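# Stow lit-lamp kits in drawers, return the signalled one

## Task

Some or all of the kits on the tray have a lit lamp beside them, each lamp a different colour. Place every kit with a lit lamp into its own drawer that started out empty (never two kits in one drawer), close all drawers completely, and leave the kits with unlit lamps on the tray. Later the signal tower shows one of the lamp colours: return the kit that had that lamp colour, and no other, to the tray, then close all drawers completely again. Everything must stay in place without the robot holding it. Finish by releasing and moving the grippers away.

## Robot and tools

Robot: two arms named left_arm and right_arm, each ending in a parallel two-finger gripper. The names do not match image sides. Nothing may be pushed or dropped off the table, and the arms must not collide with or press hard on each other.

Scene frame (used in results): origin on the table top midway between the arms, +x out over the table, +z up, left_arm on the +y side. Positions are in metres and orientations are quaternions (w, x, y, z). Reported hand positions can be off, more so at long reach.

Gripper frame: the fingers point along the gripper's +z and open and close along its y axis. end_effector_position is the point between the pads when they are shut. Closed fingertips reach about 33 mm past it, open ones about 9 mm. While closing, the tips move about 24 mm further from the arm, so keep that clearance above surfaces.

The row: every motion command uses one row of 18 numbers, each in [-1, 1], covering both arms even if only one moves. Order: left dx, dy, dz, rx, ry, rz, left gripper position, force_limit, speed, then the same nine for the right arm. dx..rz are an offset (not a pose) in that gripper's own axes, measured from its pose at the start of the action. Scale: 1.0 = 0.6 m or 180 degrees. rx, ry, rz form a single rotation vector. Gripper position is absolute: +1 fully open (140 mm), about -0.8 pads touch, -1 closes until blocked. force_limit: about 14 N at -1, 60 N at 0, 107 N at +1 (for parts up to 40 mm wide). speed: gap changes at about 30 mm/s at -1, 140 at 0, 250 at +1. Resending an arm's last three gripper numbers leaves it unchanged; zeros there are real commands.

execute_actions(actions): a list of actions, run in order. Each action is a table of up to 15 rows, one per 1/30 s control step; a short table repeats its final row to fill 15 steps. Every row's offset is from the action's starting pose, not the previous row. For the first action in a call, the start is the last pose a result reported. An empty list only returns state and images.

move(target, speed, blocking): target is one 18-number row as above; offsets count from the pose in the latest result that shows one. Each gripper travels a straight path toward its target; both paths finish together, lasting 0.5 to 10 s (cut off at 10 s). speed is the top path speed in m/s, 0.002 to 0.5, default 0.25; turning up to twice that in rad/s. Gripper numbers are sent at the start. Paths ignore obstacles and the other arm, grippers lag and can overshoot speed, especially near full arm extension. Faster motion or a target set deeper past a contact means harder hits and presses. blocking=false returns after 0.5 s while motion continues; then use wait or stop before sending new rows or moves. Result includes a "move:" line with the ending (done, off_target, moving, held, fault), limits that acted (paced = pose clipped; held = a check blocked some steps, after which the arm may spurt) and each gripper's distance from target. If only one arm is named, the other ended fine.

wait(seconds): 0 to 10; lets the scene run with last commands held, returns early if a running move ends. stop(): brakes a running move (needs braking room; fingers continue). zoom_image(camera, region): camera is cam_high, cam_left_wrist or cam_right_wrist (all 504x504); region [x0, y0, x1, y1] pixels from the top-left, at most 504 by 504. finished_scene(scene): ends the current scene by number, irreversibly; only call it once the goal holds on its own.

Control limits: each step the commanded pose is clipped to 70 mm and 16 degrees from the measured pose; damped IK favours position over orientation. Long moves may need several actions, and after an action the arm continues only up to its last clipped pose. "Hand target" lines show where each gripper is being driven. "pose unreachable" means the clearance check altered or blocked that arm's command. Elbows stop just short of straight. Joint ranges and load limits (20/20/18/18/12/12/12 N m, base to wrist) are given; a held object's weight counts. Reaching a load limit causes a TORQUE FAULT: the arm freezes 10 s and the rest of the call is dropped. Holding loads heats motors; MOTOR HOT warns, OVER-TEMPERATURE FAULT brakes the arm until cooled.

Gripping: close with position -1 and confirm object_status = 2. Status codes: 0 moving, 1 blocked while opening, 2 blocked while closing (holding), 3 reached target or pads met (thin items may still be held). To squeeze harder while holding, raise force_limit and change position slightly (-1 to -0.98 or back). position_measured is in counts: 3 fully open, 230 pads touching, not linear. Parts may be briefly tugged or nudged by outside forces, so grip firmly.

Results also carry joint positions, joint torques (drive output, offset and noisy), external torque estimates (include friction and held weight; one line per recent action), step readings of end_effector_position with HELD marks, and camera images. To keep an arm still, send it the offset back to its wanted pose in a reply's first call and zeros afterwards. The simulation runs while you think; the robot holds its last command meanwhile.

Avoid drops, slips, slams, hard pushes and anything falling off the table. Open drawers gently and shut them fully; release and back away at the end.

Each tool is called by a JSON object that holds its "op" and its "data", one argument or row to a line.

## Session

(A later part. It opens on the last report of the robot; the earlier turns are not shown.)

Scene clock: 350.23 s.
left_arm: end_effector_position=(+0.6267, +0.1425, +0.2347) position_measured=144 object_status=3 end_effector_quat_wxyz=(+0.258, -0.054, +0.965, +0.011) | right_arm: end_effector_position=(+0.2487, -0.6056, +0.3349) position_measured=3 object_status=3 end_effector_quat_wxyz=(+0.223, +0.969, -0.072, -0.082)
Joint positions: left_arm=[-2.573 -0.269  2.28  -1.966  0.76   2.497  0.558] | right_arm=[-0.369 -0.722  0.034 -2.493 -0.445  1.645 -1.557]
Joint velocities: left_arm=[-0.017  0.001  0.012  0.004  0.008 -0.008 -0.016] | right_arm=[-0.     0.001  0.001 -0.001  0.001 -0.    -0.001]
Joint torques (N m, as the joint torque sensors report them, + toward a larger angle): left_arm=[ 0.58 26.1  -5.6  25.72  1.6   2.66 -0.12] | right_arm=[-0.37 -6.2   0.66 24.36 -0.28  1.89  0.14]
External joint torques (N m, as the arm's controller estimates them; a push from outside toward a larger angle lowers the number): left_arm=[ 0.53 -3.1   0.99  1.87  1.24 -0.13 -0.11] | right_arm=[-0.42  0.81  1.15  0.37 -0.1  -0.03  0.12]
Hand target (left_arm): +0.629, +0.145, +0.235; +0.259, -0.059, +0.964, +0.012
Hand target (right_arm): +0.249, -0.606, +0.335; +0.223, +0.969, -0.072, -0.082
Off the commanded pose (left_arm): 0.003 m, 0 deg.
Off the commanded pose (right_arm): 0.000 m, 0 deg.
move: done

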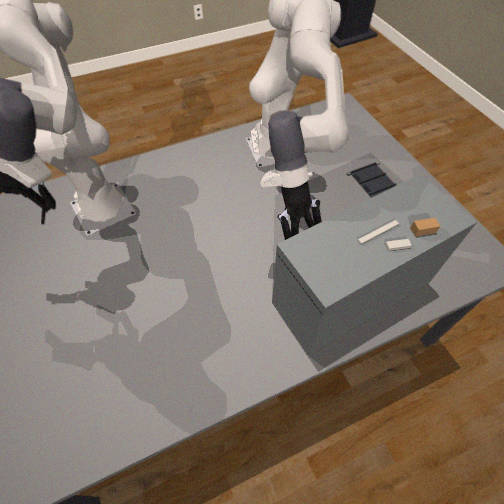

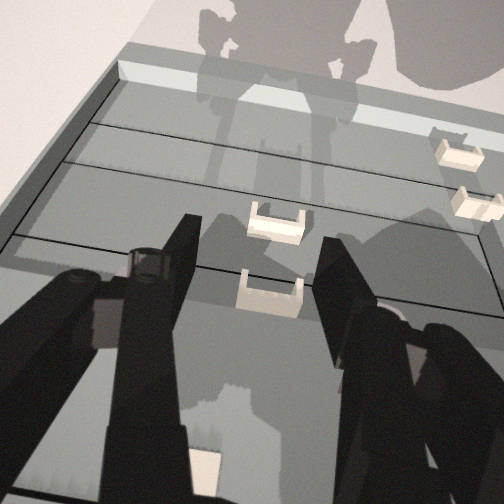

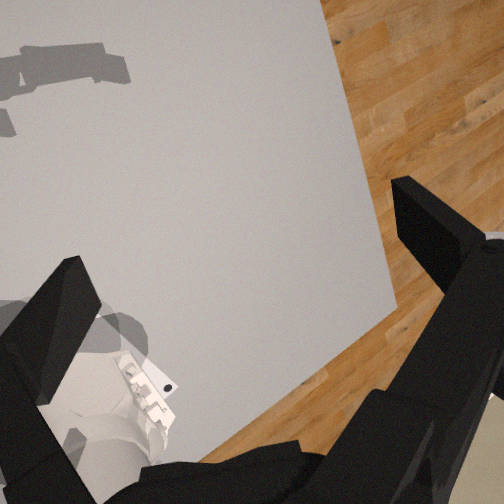

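Final nudge, then back off.

{"op": "move", "data": {
  "target": [-0.016,0.008,0.009,0,0,0,-0.12,0,-0.5,0,0,0,0,0,0,1,0,0],
  "speed": 0.02
}}

{"op": "move", "data": {
  "target": [0.2,0.05,-0.2,0,0,0,-0.12,0,-0.5,0,0,0,0,0,0,1,0,0],
  "speed": 0.2
}}

{"op": "move", "data": {
  "target": [0.04,0.5,0,0,0,0,-0.12,0,-0.5,0,0,0,0,0,0,1,0,0],
  "speed": 0.25
}}

Scene clock: 353.47 s.
left_arm: end_effector_position=(+0.6281, +0.1423, +0.2336) position_measured=144 object_status=3 end_effector_quat_wxyz=(+0.253, -0.053, +0.966, +0.015) | right_arm: end_effector_position=(+0.2487, -0.6056, +0.3349) position_measured=3 object_status=3 end_effector_quat_wxyz=(+0.223, +0.969, -0.072, -0.082)
Joint positions: left_arm=[-2.58  -0.284  2.28  -1.949  0.761  2.476  0.567] | right_arm=[-0.369 -0.722  0.034 -2.493 -0.445  1.645 -1.557]
Joint velocities: left_arm=[-0.    -0.004 -0.001  0.006 -0.001 -0.008  0.005] | right_arm=[ 0.     0.     0.     0.001 -0.     0.    -0.   ]
Joint torques (N m, as the joint torque sensors report them, + toward a larger angle): left_arm=[ 3.35 21.77 -1.9  28.16  2.84  4.96  0.19] | right_arm=[-0.44 -6.39  0.41 24.26 -0.3   1.92  0.13]
External joint torques (N m, as the arm's controller estimates them; a push from outside toward a larger angle lowers the number): left_arm=[ 3.29 -7.89  5.01  4.41  2.45  2.19  0.2 ] | right_arm=[-0.47  0.73  0.92  0.15 -0.12 -0.01  0.11]
Hand target (left_arm): +0.637, +0.149, +0.235; +0.258, -0.055, +0.965, +0.012
Hand target (right_arm): +0.249, -0.606, +0.335; +0.223, +0.969, -0.072, -0.082
Off the commanded pose (left_arm): 0.011 m, 1 deg.
Off the commanded pose (right_arm): 0.000 m, 0 deg.
move: off_target (left_arm)

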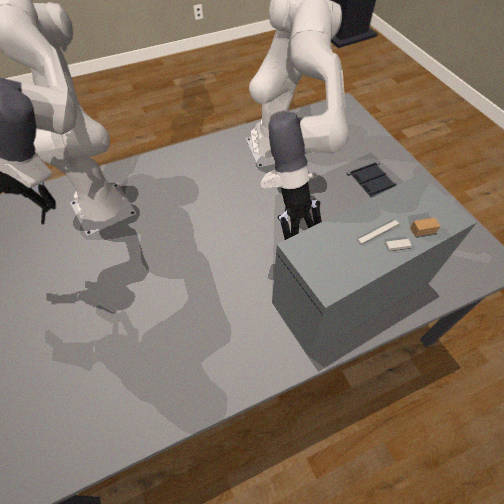

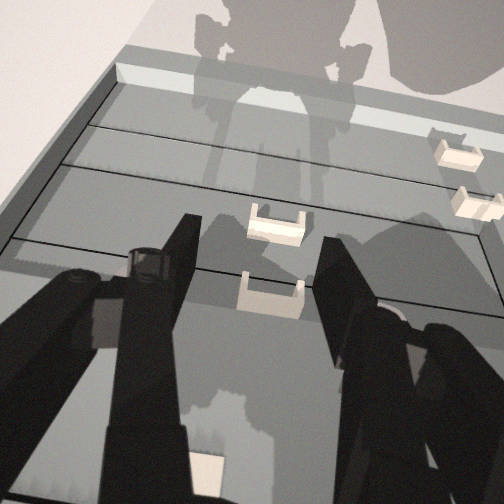

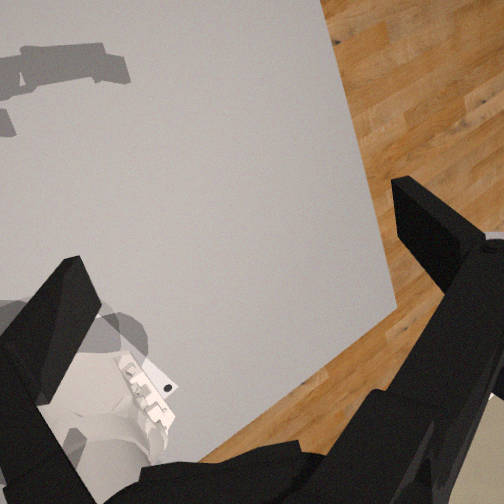

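Scene clock: 355.37 s.
left_arm: end_effector_position=(+0.4614, +0.1518, +0.2789) position_measured=144 object_status=3 end_effector_quat_wxyz=(+0.250, -0.053, +0.967, +0.016) | right_arm: end_effector_position=(+0.2487, -0.6056, +0.3349) position_measured=3 object_status=3 end_effector_quat_wxyz=(+0.223, +0.969, -0.072, -0.082)
Joint positions: left_arm=[-2.733  0.435  2.398 -2.446 -0.02   2.546  0.99 ] | right_arm=[-0.369 -0.722  0.034 -2.493 -0.445  1.645 -1.557]
Joint velocities: left_arm=[-0.001  0.002  0.001 -0.    -0.006  0.     0.034] | right_arm=[-0.     0.001  0.    -0.001  0.     0.     0.   ]
Joint torques (N m, as the joint torque sensors report them, + toward a larger angle): left_arm=[-1.1  11.    8.06 21.41 -0.64  2.81  0.28] | right_arm=[-0.6  -6.33  0.43 24.64 -0.28  1.9   0.11]
External joint torques (N m, as the arm's controller estimates them; a push from outside toward a larger angle lowers the number): left_arm=[-1.04 -0.1   0.29 -1.94 -1.11 -0.31  0.29] | right_arm=[-0.63  0.72  0.95  0.62 -0.1  -0.02  0.09]
Hand target (left_arm): +0.460, +0.152, +0.278; +0.249, -0.048, +0.967, +0.017
Hand target (right_arm): +0.249, -0.606, +0.335; +0.223, +0.969, -0.072, -0.082
Off the commanded pose (left_arm): 0.003 m, 0 deg.
Off the commanded pose (right_arm): 0.000 m, 0 deg.
joint sent to its limit (left arm) — the command would take joint 1 (waist) past its lower limit, so that joint was sent only as far as its limit.
move: done

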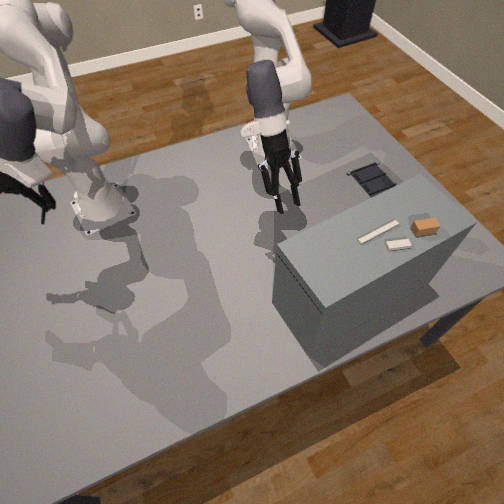

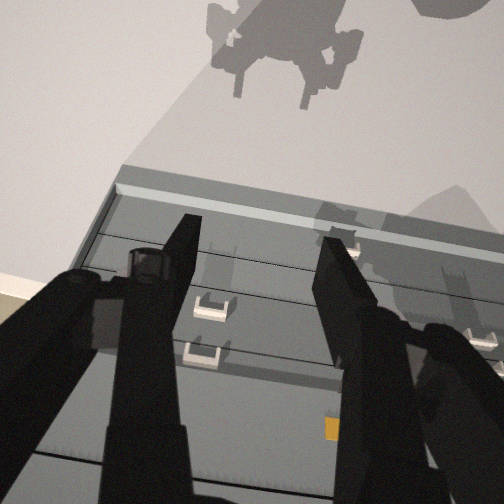

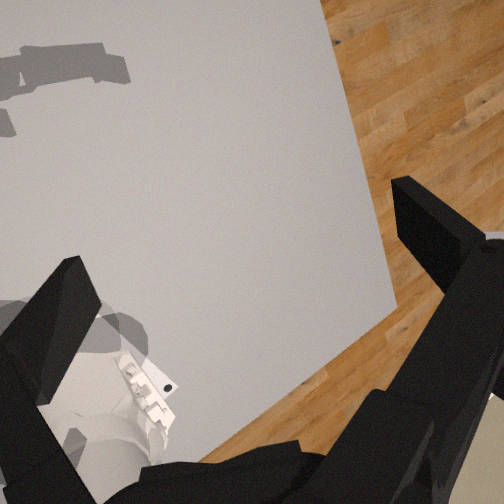

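Scene clock: 357.90 s.
left_arm: end_effector_position=(+0.4067, +0.4489, +0.2649) position_measured=144 object_status=3 end_effector_quat_wxyz=(+0.246, -0.057, +0.967, +0.017) | right_arm: end_effector_position=(+0.2487, -0.6056, +0.3349) position_measured=3 object_status=3 end_effector_quat_wxyz=(+0.223, +0.969, -0.072, -0.082)
Joint positions: left_arm=[-2.589  0.685  2.889 -2.777 -0.352  2.586  1.889] | right_arm=[-0.369 -0.722  0.034 -2.493 -0.445  1.645 -1.557]
Joint velocities: left_arm=[ 0.002 -0.001 -0.    -0.001 -0.005 -0.002  0.035] | right_arm=[-0.     0.001 -0.001  0.     0.001 -0.001  0.001]
Joint torques (N m, as the joint torque sensors report them, + toward a larger angle): left_arm=[ 1.43  6.17  2.56 23.88 -0.32  2.63  0.27] | right_arm=[-0.54 -6.54  0.56 24.23 -0.28  1.94  0.1 ]
External joint torques (N m, as the arm's controller estimates them; a push from outside toward a larger angle lowers the number): left_arm=[ 1.4  -1.87 -0.27  0.04 -1.14 -0.58  0.28] | right_arm=[-0.53  0.49  1.13  0.23 -0.1   0.02  0.08]
Hand target (left_arm): +0.407, +0.449, +0.265; +0.246, -0.052, +0.968, +0.017
Hand target (right_arm): +0.249, -0.606, +0.335; +0.223, +0.969, -0.072, -0.082
Off the commanded pose (left_arm): 0.004 m, 1 deg.
Off the commanded pose (right_arm): 0.000 m, 0 deg.
joint sent to its limit (left arm) — the command would take joint 3 (upper arm roll) past its upper limit, so that joint was sent only as far as its limit.
move: off_target (left_arm)

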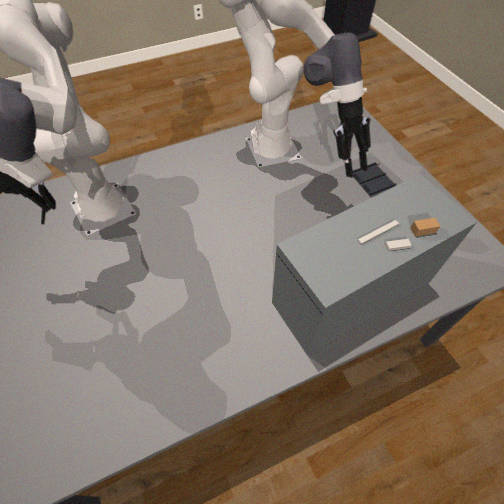

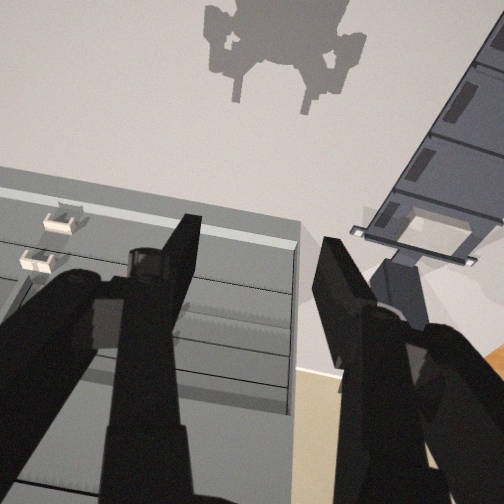

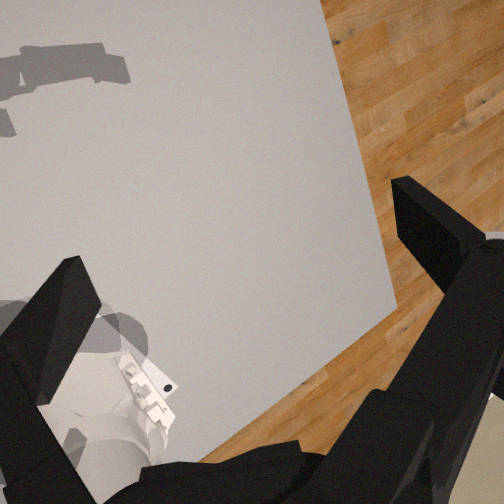

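{"op": "move", "data": {
  "target": [-0.08,0.15,0,0,0,0,-0.12,0,-0.5,0,0,0,0,0,0,1,0,0],
  "speed": 0.2
}}

Scene clock: 360.17 s.
left_arm: end_effector_position=(+0.4373, +0.5430, +0.2868) position_measured=144 object_status=3 end_effector_quat_wxyz=(+0.245, -0.060, +0.967, +0.018) | right_arm: end_effector_position=(+0.2487, -0.6056, +0.3349) position_measured=3 object_status=3 end_effector_quat_wxyz=(+0.223, +0.969, -0.072, -0.082)
Joint positions: left_arm=[-2.365  0.5    2.889 -2.575 -0.431  2.534  2.137] | right_arm=[-0.369 -0.722  0.034 -2.493 -0.445  1.645 -1.557]
Joint velocities: left_arm=[ 0.001 -0.    -0.001  0.001 -0.004 -0.002  0.036] | right_arm=[-0.     0.    -0.    -0.001  0.    -0.001 -0.   ]
Joint torques (N m, as the joint torque sensors report them, + toward a larger angle): left_arm=[ 3.12 11.65  1.45 24.21 -0.35  2.65  0.29] | right_arm=[-0.36 -6.72  0.55 24.47 -0.3   1.92  0.12]
External joint torques (N m, as the arm's controller estimates them; a push from outside toward a larger angle lowers the number): left_arm=[ 3.12 -2.38 -1.13  0.09 -1.22 -0.46  0.31] | right_arm=[-0.35  0.42  1.13  0.44 -0.11  0.01  0.1 ]
Hand target (left_arm): +0.437, +0.543, +0.287; +0.245, -0.056, +0.968, +0.017
Hand target (right_arm): +0.249, -0.606, +0.335; +0.223, +0.969, -0.072, -0.082
Off the commanded pose (left_arm): 0.002 m, 0 deg.
Off the commanded pose (right_arm): 0.000 m, 0 deg.
joint sent to its limit (left arm) — the command would take joint 3 (upper arm roll) past its upper limit, so that joint was sent only as far as its limit.
move: done

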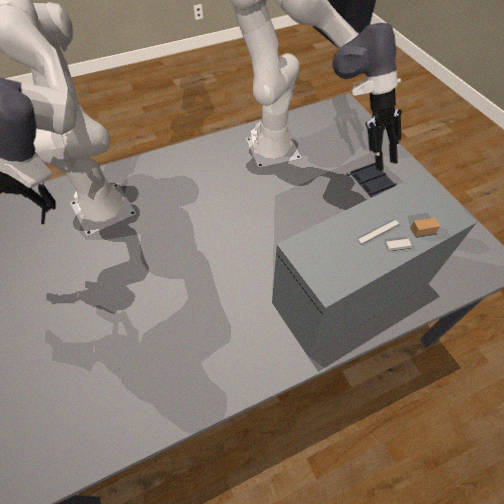

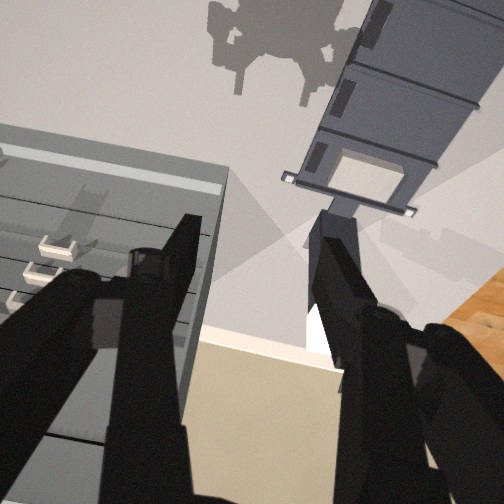

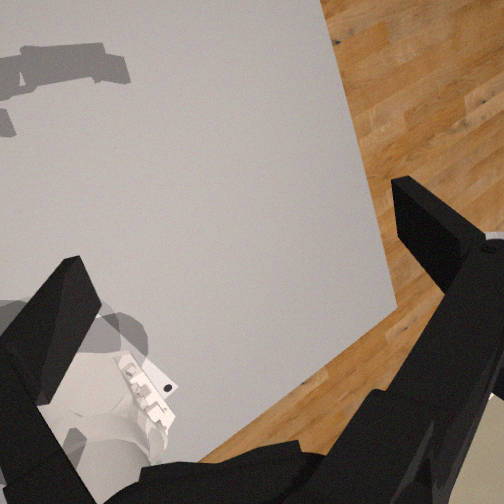

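{"op": "move", "data": {
  "target": [0,0,0,0,0,0,0.7,0,0,0,0,0,0,0,0,1,0,0]
}}

{"op": "zoom_image", "data": {
  "camera": "cam_left_wrist",
  "region": [250,200,420,400]
}}

Scene clock: 362.10 s.
left_arm: end_effector_position=(+0.4373, +0.5429, +0.2868) position_measured=41 object_status=3 end_effector_quat_wxyz=(+0.245, -0.057, +0.968, +0.018) | right_arm: end_effector_position=(+0.2487, -0.6056, +0.3349) position_measured=3 object_status=3 end_effector_quat_wxyz=(+0.223, +0.969, -0.072, -0.082)
Joint positions: left_arm=[-2.365  0.5    2.889 -2.575 -0.431  2.533  2.143] | right_arm=[-0.369 -0.722  0.034 -2.493 -0.445  1.645 -1.557]
Joint velocities: left_arm=[ 0.001  0.001  0.001  0.    -0.    -0.    -0.005] | right_arm=[-0.001  0.     0.    -0.001 -0.    -0.     0.   ]
Joint torques (N m, as the joint torque sensors report them, + toward a larger angle): left_arm=[ 2.24 12.73  1.14 23.5   0.63  3.08 -0.18] | right_arm=[-0.43 -6.41  0.59 24.38 -0.28  1.9   0.14]
External joint torques (N m, as the arm's controller estimates them; a push from outside toward a larger angle lowers the number): left_arm=[ 2.23 -1.33 -1.45 -0.61 -0.24 -0.01 -0.17] | right_arm=[-0.39  0.75  1.16  0.32 -0.09 -0.01  0.12]
Hand target (left_arm): +0.437, +0.543, +0.287; +0.245, -0.060, +0.967, +0.018
Hand target (right_arm): +0.249, -0.606, +0.335; +0.223, +0.969, -0.072, -0.082
Off the commanded pose (left_arm): 0.000 m, 0 deg.
Off the commanded pose (right_arm): 0.000 m, 0 deg.
move: done

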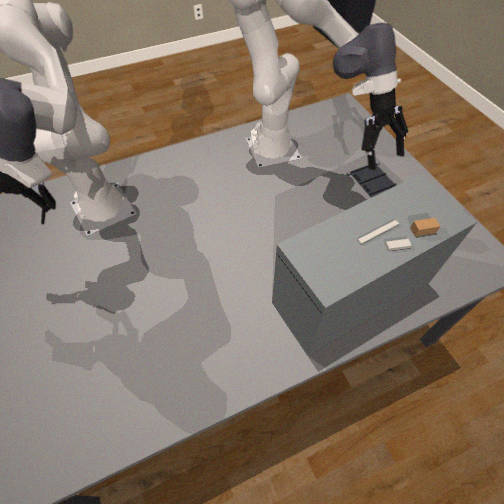

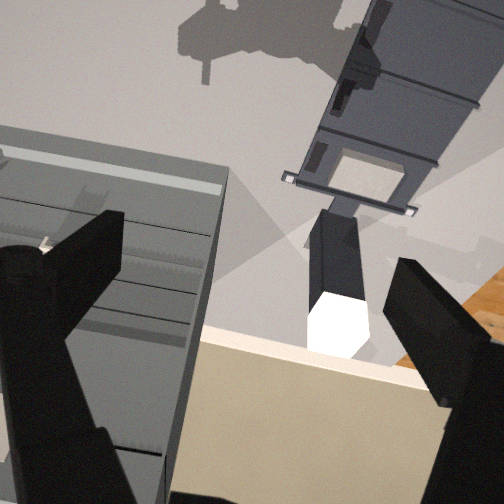

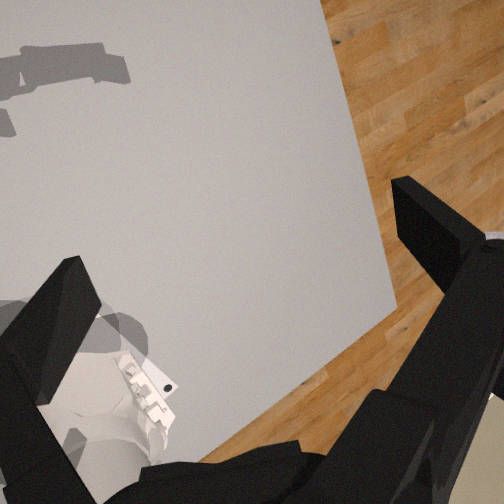

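Region (250, 200, 420, 400) of cam_left_wrist's 504x504 image, scaled by 2.520, with more detail than that image has; it fills the left 428 columns of this view, and the rest is white.

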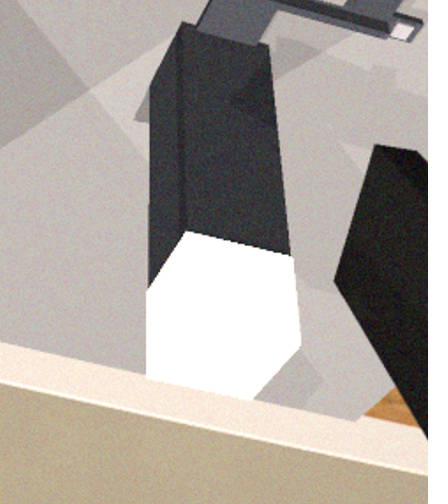

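{"op": "move", "data": {
  "target": [-0.077,-0.676,0.075,0,0,0,-0.12,0,0,0,0,0,0,0,0,1,0,0],
  "speed": 0.25
}}

{"op": "move", "data": {
  "target": [-0.05,0.005,0.09,0,0,0,-0.12,0,0,0,0,0,0,0,0,1,0,0],
  "speed": 0.08
}}

Scene clock: 367.03 s.
left_arm: end_effector_position=(+0.5479, +0.1454, +0.2651) position_measured=144 object_status=3 end_effector_quat_wxyz=(+0.245, -0.051, +0.968, +0.021) | right_arm: end_effector_position=(+0.2487, -0.6056, +0.3349) position_measured=3 object_status=3 end_effector_quat_wxyz=(+0.223, +0.969, -0.072, -0.082)
Joint positions: left_arm=[-1.917  0.543  1.71  -2.182 -0.469  2.505  1.35 ] | right_arm=[-0.369 -0.722  0.034 -2.493 -0.445  1.645 -1.557]
Joint velocities: left_arm=[ 0.001  0.     0.001  0.001 -0.    -0.007 -0.024] | right_arm=[ 0.001  0.     0.     0.002 -0.001  0.001 -0.   ]
Joint torques (N m, as the joint torque sensors report them, + toward a larger angle): left_arm=[ 2.05 -7.   14.4  22.26 -0.61  2.79 -0.18] | right_arm=[-0.46 -6.33  0.51 24.39 -0.28  1.89  0.11]
External joint torques (N m, as the arm's controller estimates them; a push from outside toward a larger angle lowers the number): left_arm=[ 2.1   1.5  -1.46  1.41 -1.28 -0.47 -0.17] | right_arm=[-0.47  0.78  1.05  0.25 -0.09 -0.05  0.09]
Hand target (left_arm): +0.548, +0.145, +0.265; +0.244, -0.057, +0.968, +0.019
Hand target (right_arm): +0.249, -0.606, +0.335; +0.223, +0.969, -0.072, -0.082
Off the commanded pose (left_arm): 0.003 m, 1 deg.
Off the commanded pose (right_arm): 0.000 m, 0 deg.
move: done

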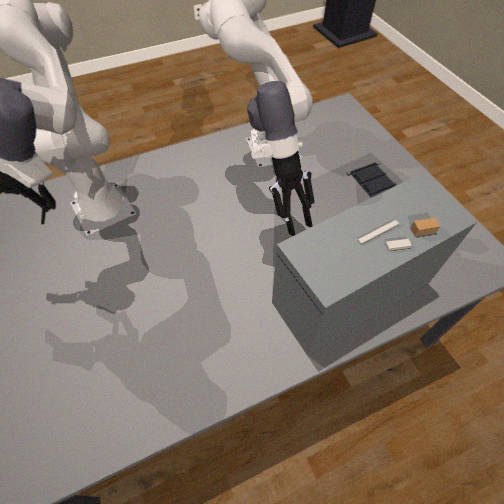

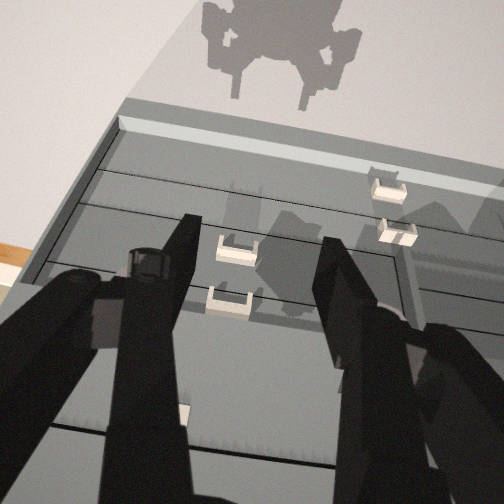

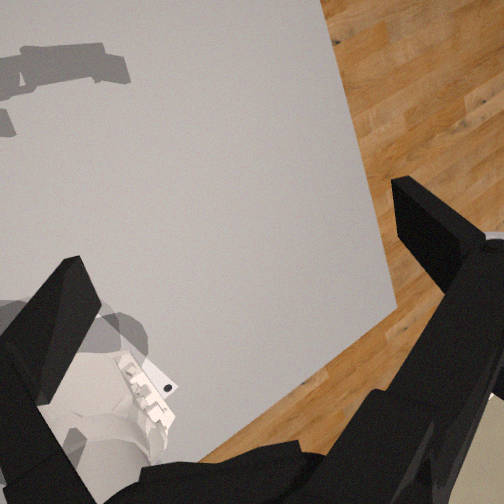

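Scene clock: 368.27 s.
left_arm: end_effector_position=(+0.5973, +0.1547, +0.2276) position_measured=144 object_status=3 end_effector_quat_wxyz=(+0.241, -0.053, +0.969, +0.021) | right_arm: end_effector_position=(+0.2487, -0.6056, +0.3349) position_measured=3 object_status=3 end_effector_quat_wxyz=(+0.223, +0.969, -0.072, -0.082)
Joint positions: left_arm=[-1.56   0.518  1.393 -2.076 -0.472  2.571  1.372] | right_arm=[-0.369 -0.722  0.034 -2.493 -0.445  1.645 -1.557]
Joint velocities: left_arm=[ 0.006  0.002 -0.008  0.002  0.002  0.008  0.004] | right_arm=[-0.    -0.    -0.001  0.     0.001  0.     0.001]
Joint torques (N m, as the joint torque sensors report them, + toward a larger angle): left_arm=[  2.16 -18.68  15.24  21.68   0.51   3.65   0.24] | right_arm=[-0.33 -6.58  0.41 24.54 -0.29  1.9   0.11]
External joint torques (N m, as the arm's controller estimates them; a push from outside toward a larger angle lowers the number): left_arm=[ 2.09 -0.84 -0.56  1.1  -0.11  0.4   0.25] | right_arm=[-0.32  0.49  0.97  0.52 -0.11 -0.02  0.09]
Hand target (left_arm): +0.599, +0.154, +0.229; +0.243, -0.050, +0.969, +0.020
Hand target (right_arm): +0.249, -0.606, +0.335; +0.223, +0.969, -0.072, -0.082
Off the commanded pose (left_arm): 0.005 m, 1 deg.
Off the commanded pose (right_arm): 0.000 m, 0 deg.
move: off_target (left_arm)

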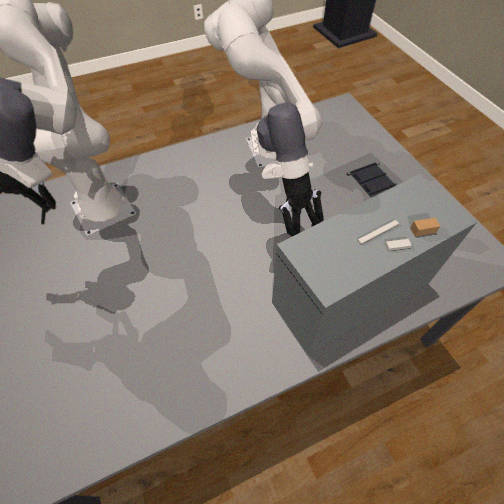

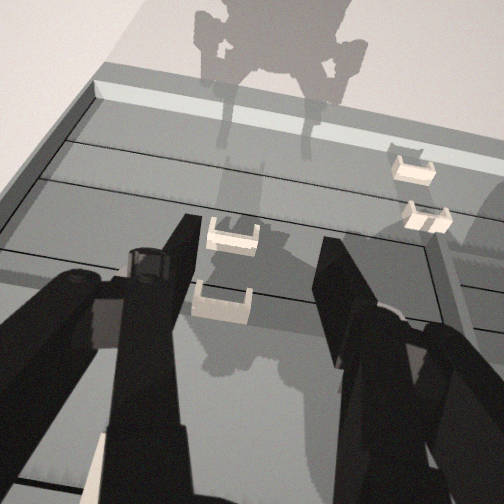

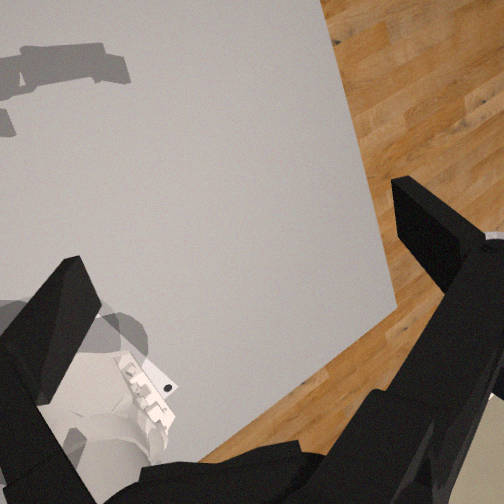

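{"op": "move", "data": {
  "target": [-0.04,-0.025,0.011,0,0,0,-0.12,0,0,0,0,0,0,0,0,1,0,0],
  "speed": 0.04
}}

{"op": "move", "data": {
  "target": [0,0,0,0,0,0,-1,0.3,0,0,0,0,0,0,0,1,0,0]
}}

Scene clock: 371.80 s.
left_arm: end_effector_position=(+0.6171, +0.1440, +0.2261) position_measured=144 object_status=3 end_effector_quat_wxyz=(+0.232, -0.048, +0.971, +0.025) | right_arm: end_effector_position=(+0.2487, -0.6056, +0.3349) position_measured=3 object_status=3 end_effector_quat_wxyz=(+0.223, +0.969, -0.072, -0.082)
Joint positions: left_arm=[-1.432  0.553  1.289 -1.97  -0.477  2.517  1.373] | right_arm=[-0.369 -0.722  0.034 -2.493 -0.445  1.645 -1.557]
Joint velocities: left_arm=[ 0.012  0.002 -0.005  0.014 -0.003 -0.02  -0.001] | right_arm=[ 0.001  0.     0.001  0.001 -0.001 -0.    -0.001]
Joint torques (N m, as the joint torque sensors report them, + toward a larger angle): left_arm=[  2.6  -20.69  16.53  24.88  -0.7    4.97  -0.3 ] | right_arm=[-0.32 -6.48  0.55 24.3  -0.28  1.9   0.11]
External joint torques (N m, as the arm's controller estimates them; a push from outside toward a larger angle lowers the number): left_arm=[ 2.57  2.26 -0.15  4.29 -1.34  1.74 -0.29] | right_arm=[-0.35  0.63  1.06  0.22 -0.09 -0.03  0.09]
Hand target (left_arm): +0.623, +0.143, +0.232; +0.240, -0.053, +0.969, +0.021
Hand target (right_arm): +0.249, -0.606, +0.335; +0.223, +0.969, -0.072, -0.082
Off the commanded pose (left_arm): 0.009 m, 1 deg.
Off the commanded pose (right_arm): 0.000 m, 0 deg.
move: off_target (left_arm)

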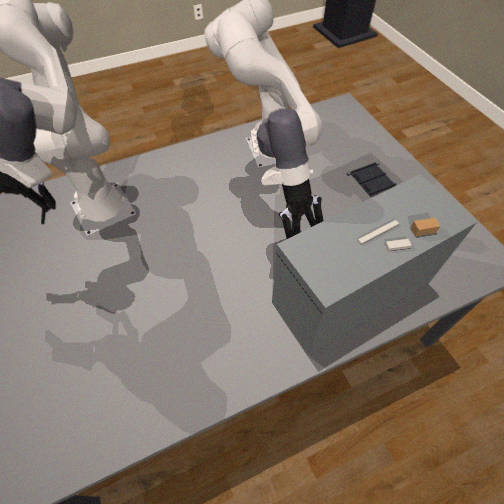

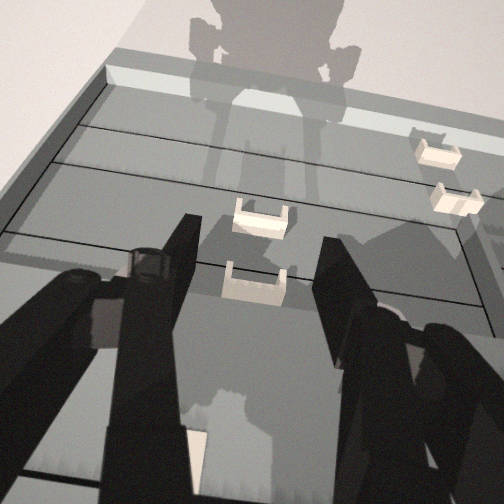

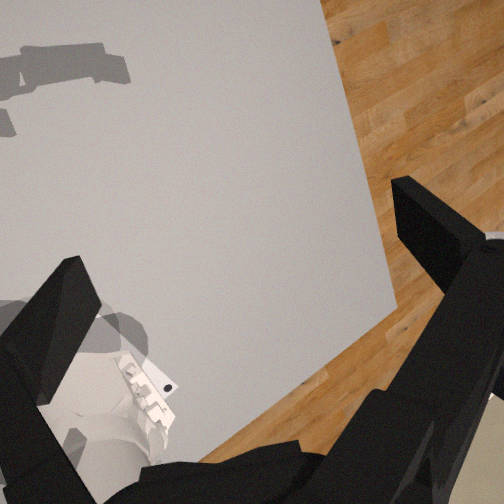

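Scene clock: 372.33 s.
left_arm: end_effector_position=(+0.6170, +0.1440, +0.2261) position_measured=194 object_status=2 end_effector_quat_wxyz=(+0.232, -0.048, +0.971, +0.025) | right_arm: end_effector_position=(+0.2487, -0.6056, +0.3349) position_measured=3 object_status=3 end_effector_quat_wxyz=(+0.223, +0.969, -0.072, -0.082)
Joint positions: left_arm=[-1.432  0.553  1.289 -1.97  -0.477  2.516  1.373] | right_arm=[-0.369 -0.722  0.034 -2.493 -0.445  1.645 -1.557]
Joint velocities: left_arm=[-0.    -0.001 -0.002  0.     0.001 -0.001 -0.   ] | right_arm=[ 0.     0.    -0.001 -0.     0.    -0.001 -0.   ]
Joint torques (N m, as the joint torque sensors report them, + toward a larger angle): left_arm=[  0.1  -21.51  15.9   20.56   0.54   3.35   0.02] | right_arm=[-0.59 -6.23  0.55 24.42 -0.27  1.92  0.11]
External joint torques (N m, as the arm's controller estimates them; a push from outside toward a larger angle lowers the number): left_arm=[ 0.14  1.37 -0.67 -0.08 -0.11  0.12  0.03] | right_arm=[-0.58  0.83  1.13  0.36 -0.08  0.    0.09]
Hand target (left_arm): +0.617, +0.144, +0.226; +0.232, -0.048, +0.971, +0.025
Hand target (right_arm): +0.249, -0.606, +0.335; +0.223, +0.969, -0.072, -0.082
Off the commanded pose (left_arm): 0.000 m, 0 deg.
Off the commanded pose (right_arm): 0.000 m, 0 deg.
move: done

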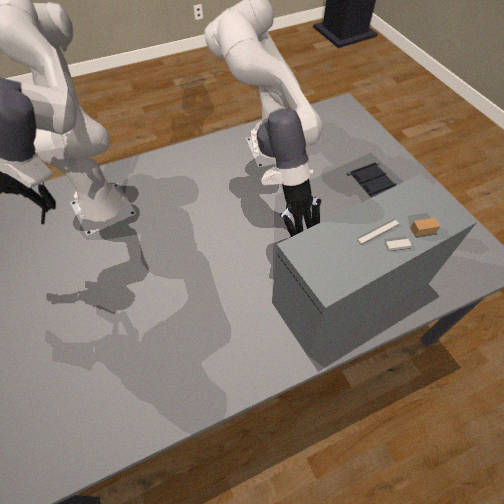

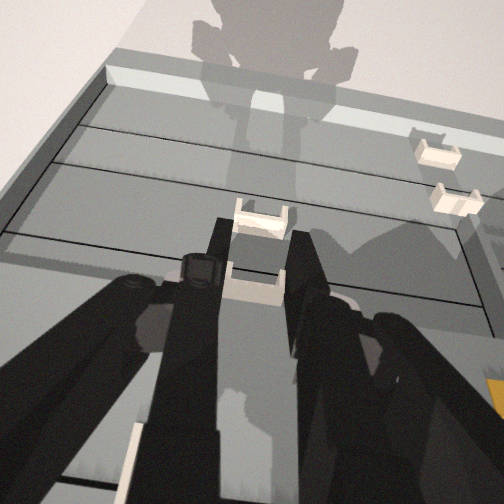

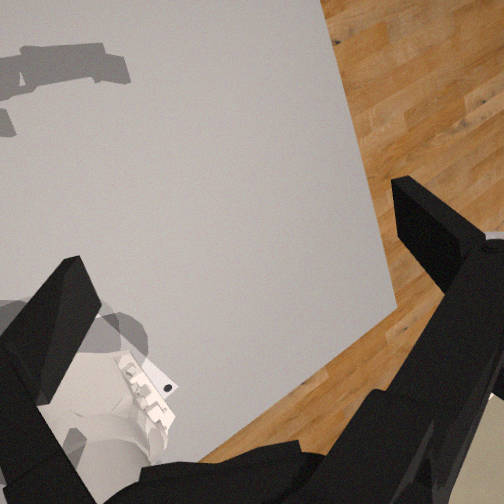

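{"op": "move", "data": {
  "target": [0.097,0,-0.052,0,0,0,-1,0.3,0,0,0,0,0,0,0,1,0,0],
  "speed": 0.05
}}

{"op": "move", "data": {
  "target": [0.097,0,-0.05,0,0,0,-1,0.3,0,0,0,0,0,0,0,1,0,0],
  "speed": 0.05
}}

Scene clock: 376.03 s.
left_arm: end_effector_position=(+0.5515, +0.1371, +0.2288) position_measured=194 object_status=2 end_effector_quat_wxyz=(+0.232, -0.046, +0.971, +0.027) | right_arm: end_effector_position=(+0.2487, -0.6056, +0.3349) position_measured=3 object_status=3 end_effector_quat_wxyz=(+0.223, +0.969, -0.072, -0.082)
Joint positions: left_arm=[-1.797  0.537  1.562 -2.172 -0.474  2.541  1.341] | right_arm=[-0.369 -0.722  0.034 -2.493 -0.445  1.645 -1.557]
Joint velocities: left_arm=[-0.012 -0.     0.008 -0.006 -0.001  0.004 -0.009] | right_arm=[-0.001  0.001 -0.     0.001 -0.    -0.    -0.001]
Joint torques (N m, as the joint torque sensors report them, + toward a larger angle): left_arm=[ -2.13 -10.72  16.31  19.51  -0.18   3.8   -0.04] | right_arm=[-0.46 -6.42  0.56 24.2  -0.27  1.91  0.14]
External joint torques (N m, as the arm's controller estimates them; a push from outside toward a larger angle lowers the number): left_arm=[-2.15  1.74  0.23 -0.88 -0.8   0.56 -0.02] | right_arm=[-0.45  0.64  1.11  0.16 -0.08 -0.01  0.12]
Hand target (left_arm): +0.552, +0.137, +0.230; +0.234, -0.048, +0.971, +0.025
Hand target (right_arm): +0.249, -0.606, +0.335; +0.223, +0.969, -0.072, -0.082
Off the commanded pose (left_arm): 0.001 m, 0 deg.
Off the commanded pose (right_arm): 0.000 m, 0 deg.
move: done

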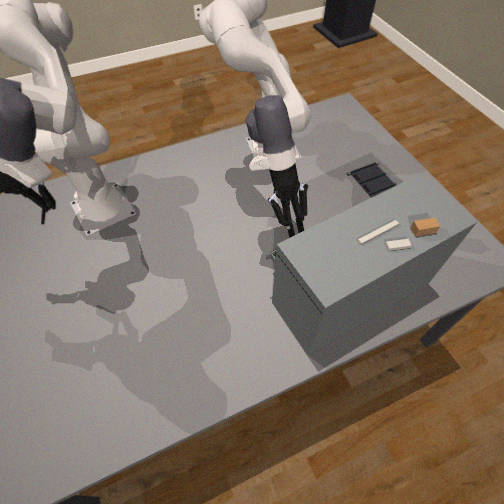

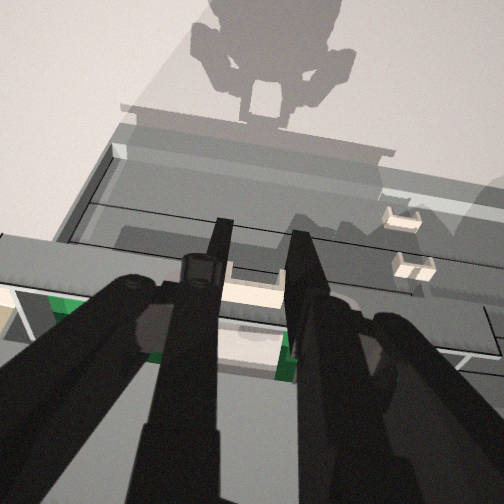

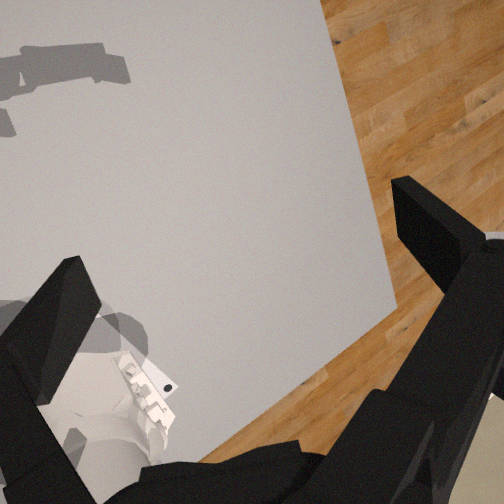

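Scene clock: 377.67 s.
left_arm: end_effector_position=(+0.4873, +0.1304, +0.2305) position_measured=194 object_status=2 end_effector_quat_wxyz=(+0.233, -0.045, +0.971, +0.027) | right_arm: end_effector_position=(+0.2487, -0.6056, +0.3349) position_measured=3 object_status=3 end_effector_quat_wxyz=(+0.223, +0.969, -0.072, -0.082)
Joint positions: left_arm=[-2.136  0.601  1.806 -2.344 -0.512  2.533  1.317] | right_arm=[-0.369 -0.722  0.034 -2.493 -0.445  1.645 -1.557]
Joint velocities: left_arm=[-0.007 -0.001  0.005 -0.003 -0.     0.001 -0.006] | right_arm=[-0.001 -0.001 -0.     0.002 -0.     0.    -0.   ]
Joint torques (N m, as the joint torque sensors report them, + toward a larger angle): left_arm=[-1.52 -4.53 16.97 19.21  0.06  3.06  0.  ] | right_arm=[-0.4  -6.39  0.38 24.34 -0.31  1.9   0.12]
External joint torques (N m, as the arm's controller estimates them; a push from outside toward a larger angle lowers the number): left_arm=[-1.55  1.22  1.03 -0.33 -0.55 -0.14  0.02] | right_arm=[-0.39  0.75  0.93  0.21 -0.12 -0.03  0.1 ]
Hand target (left_arm): +0.487, +0.130, +0.231; +0.234, -0.046, +0.971, +0.027
Hand target (right_arm): +0.249, -0.606, +0.335; +0.223, +0.969, -0.072, -0.082
Off the commanded pose (left_arm): 0.002 m, 0 deg.
Off the commanded pose (right_arm): 0.000 m, 0 deg.
move: done

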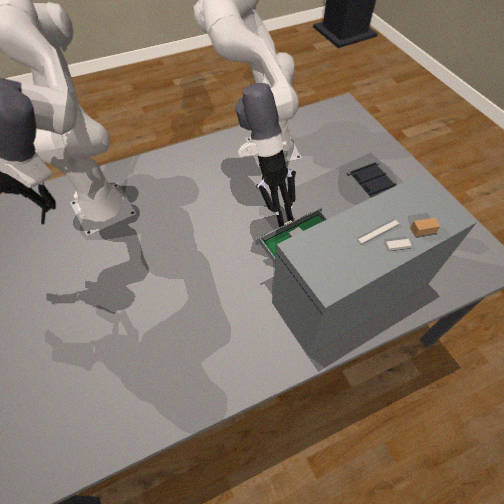

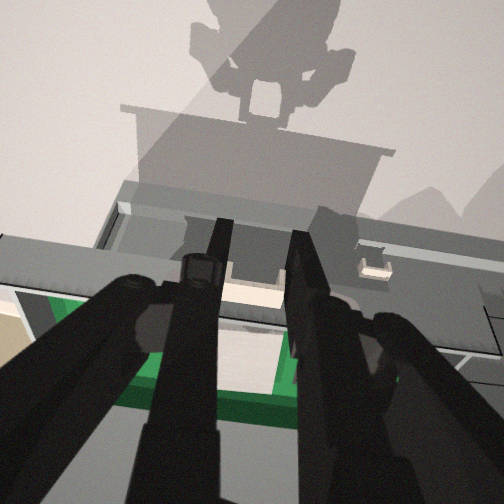

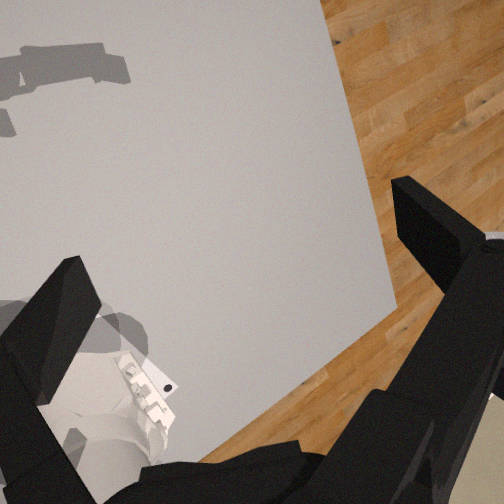

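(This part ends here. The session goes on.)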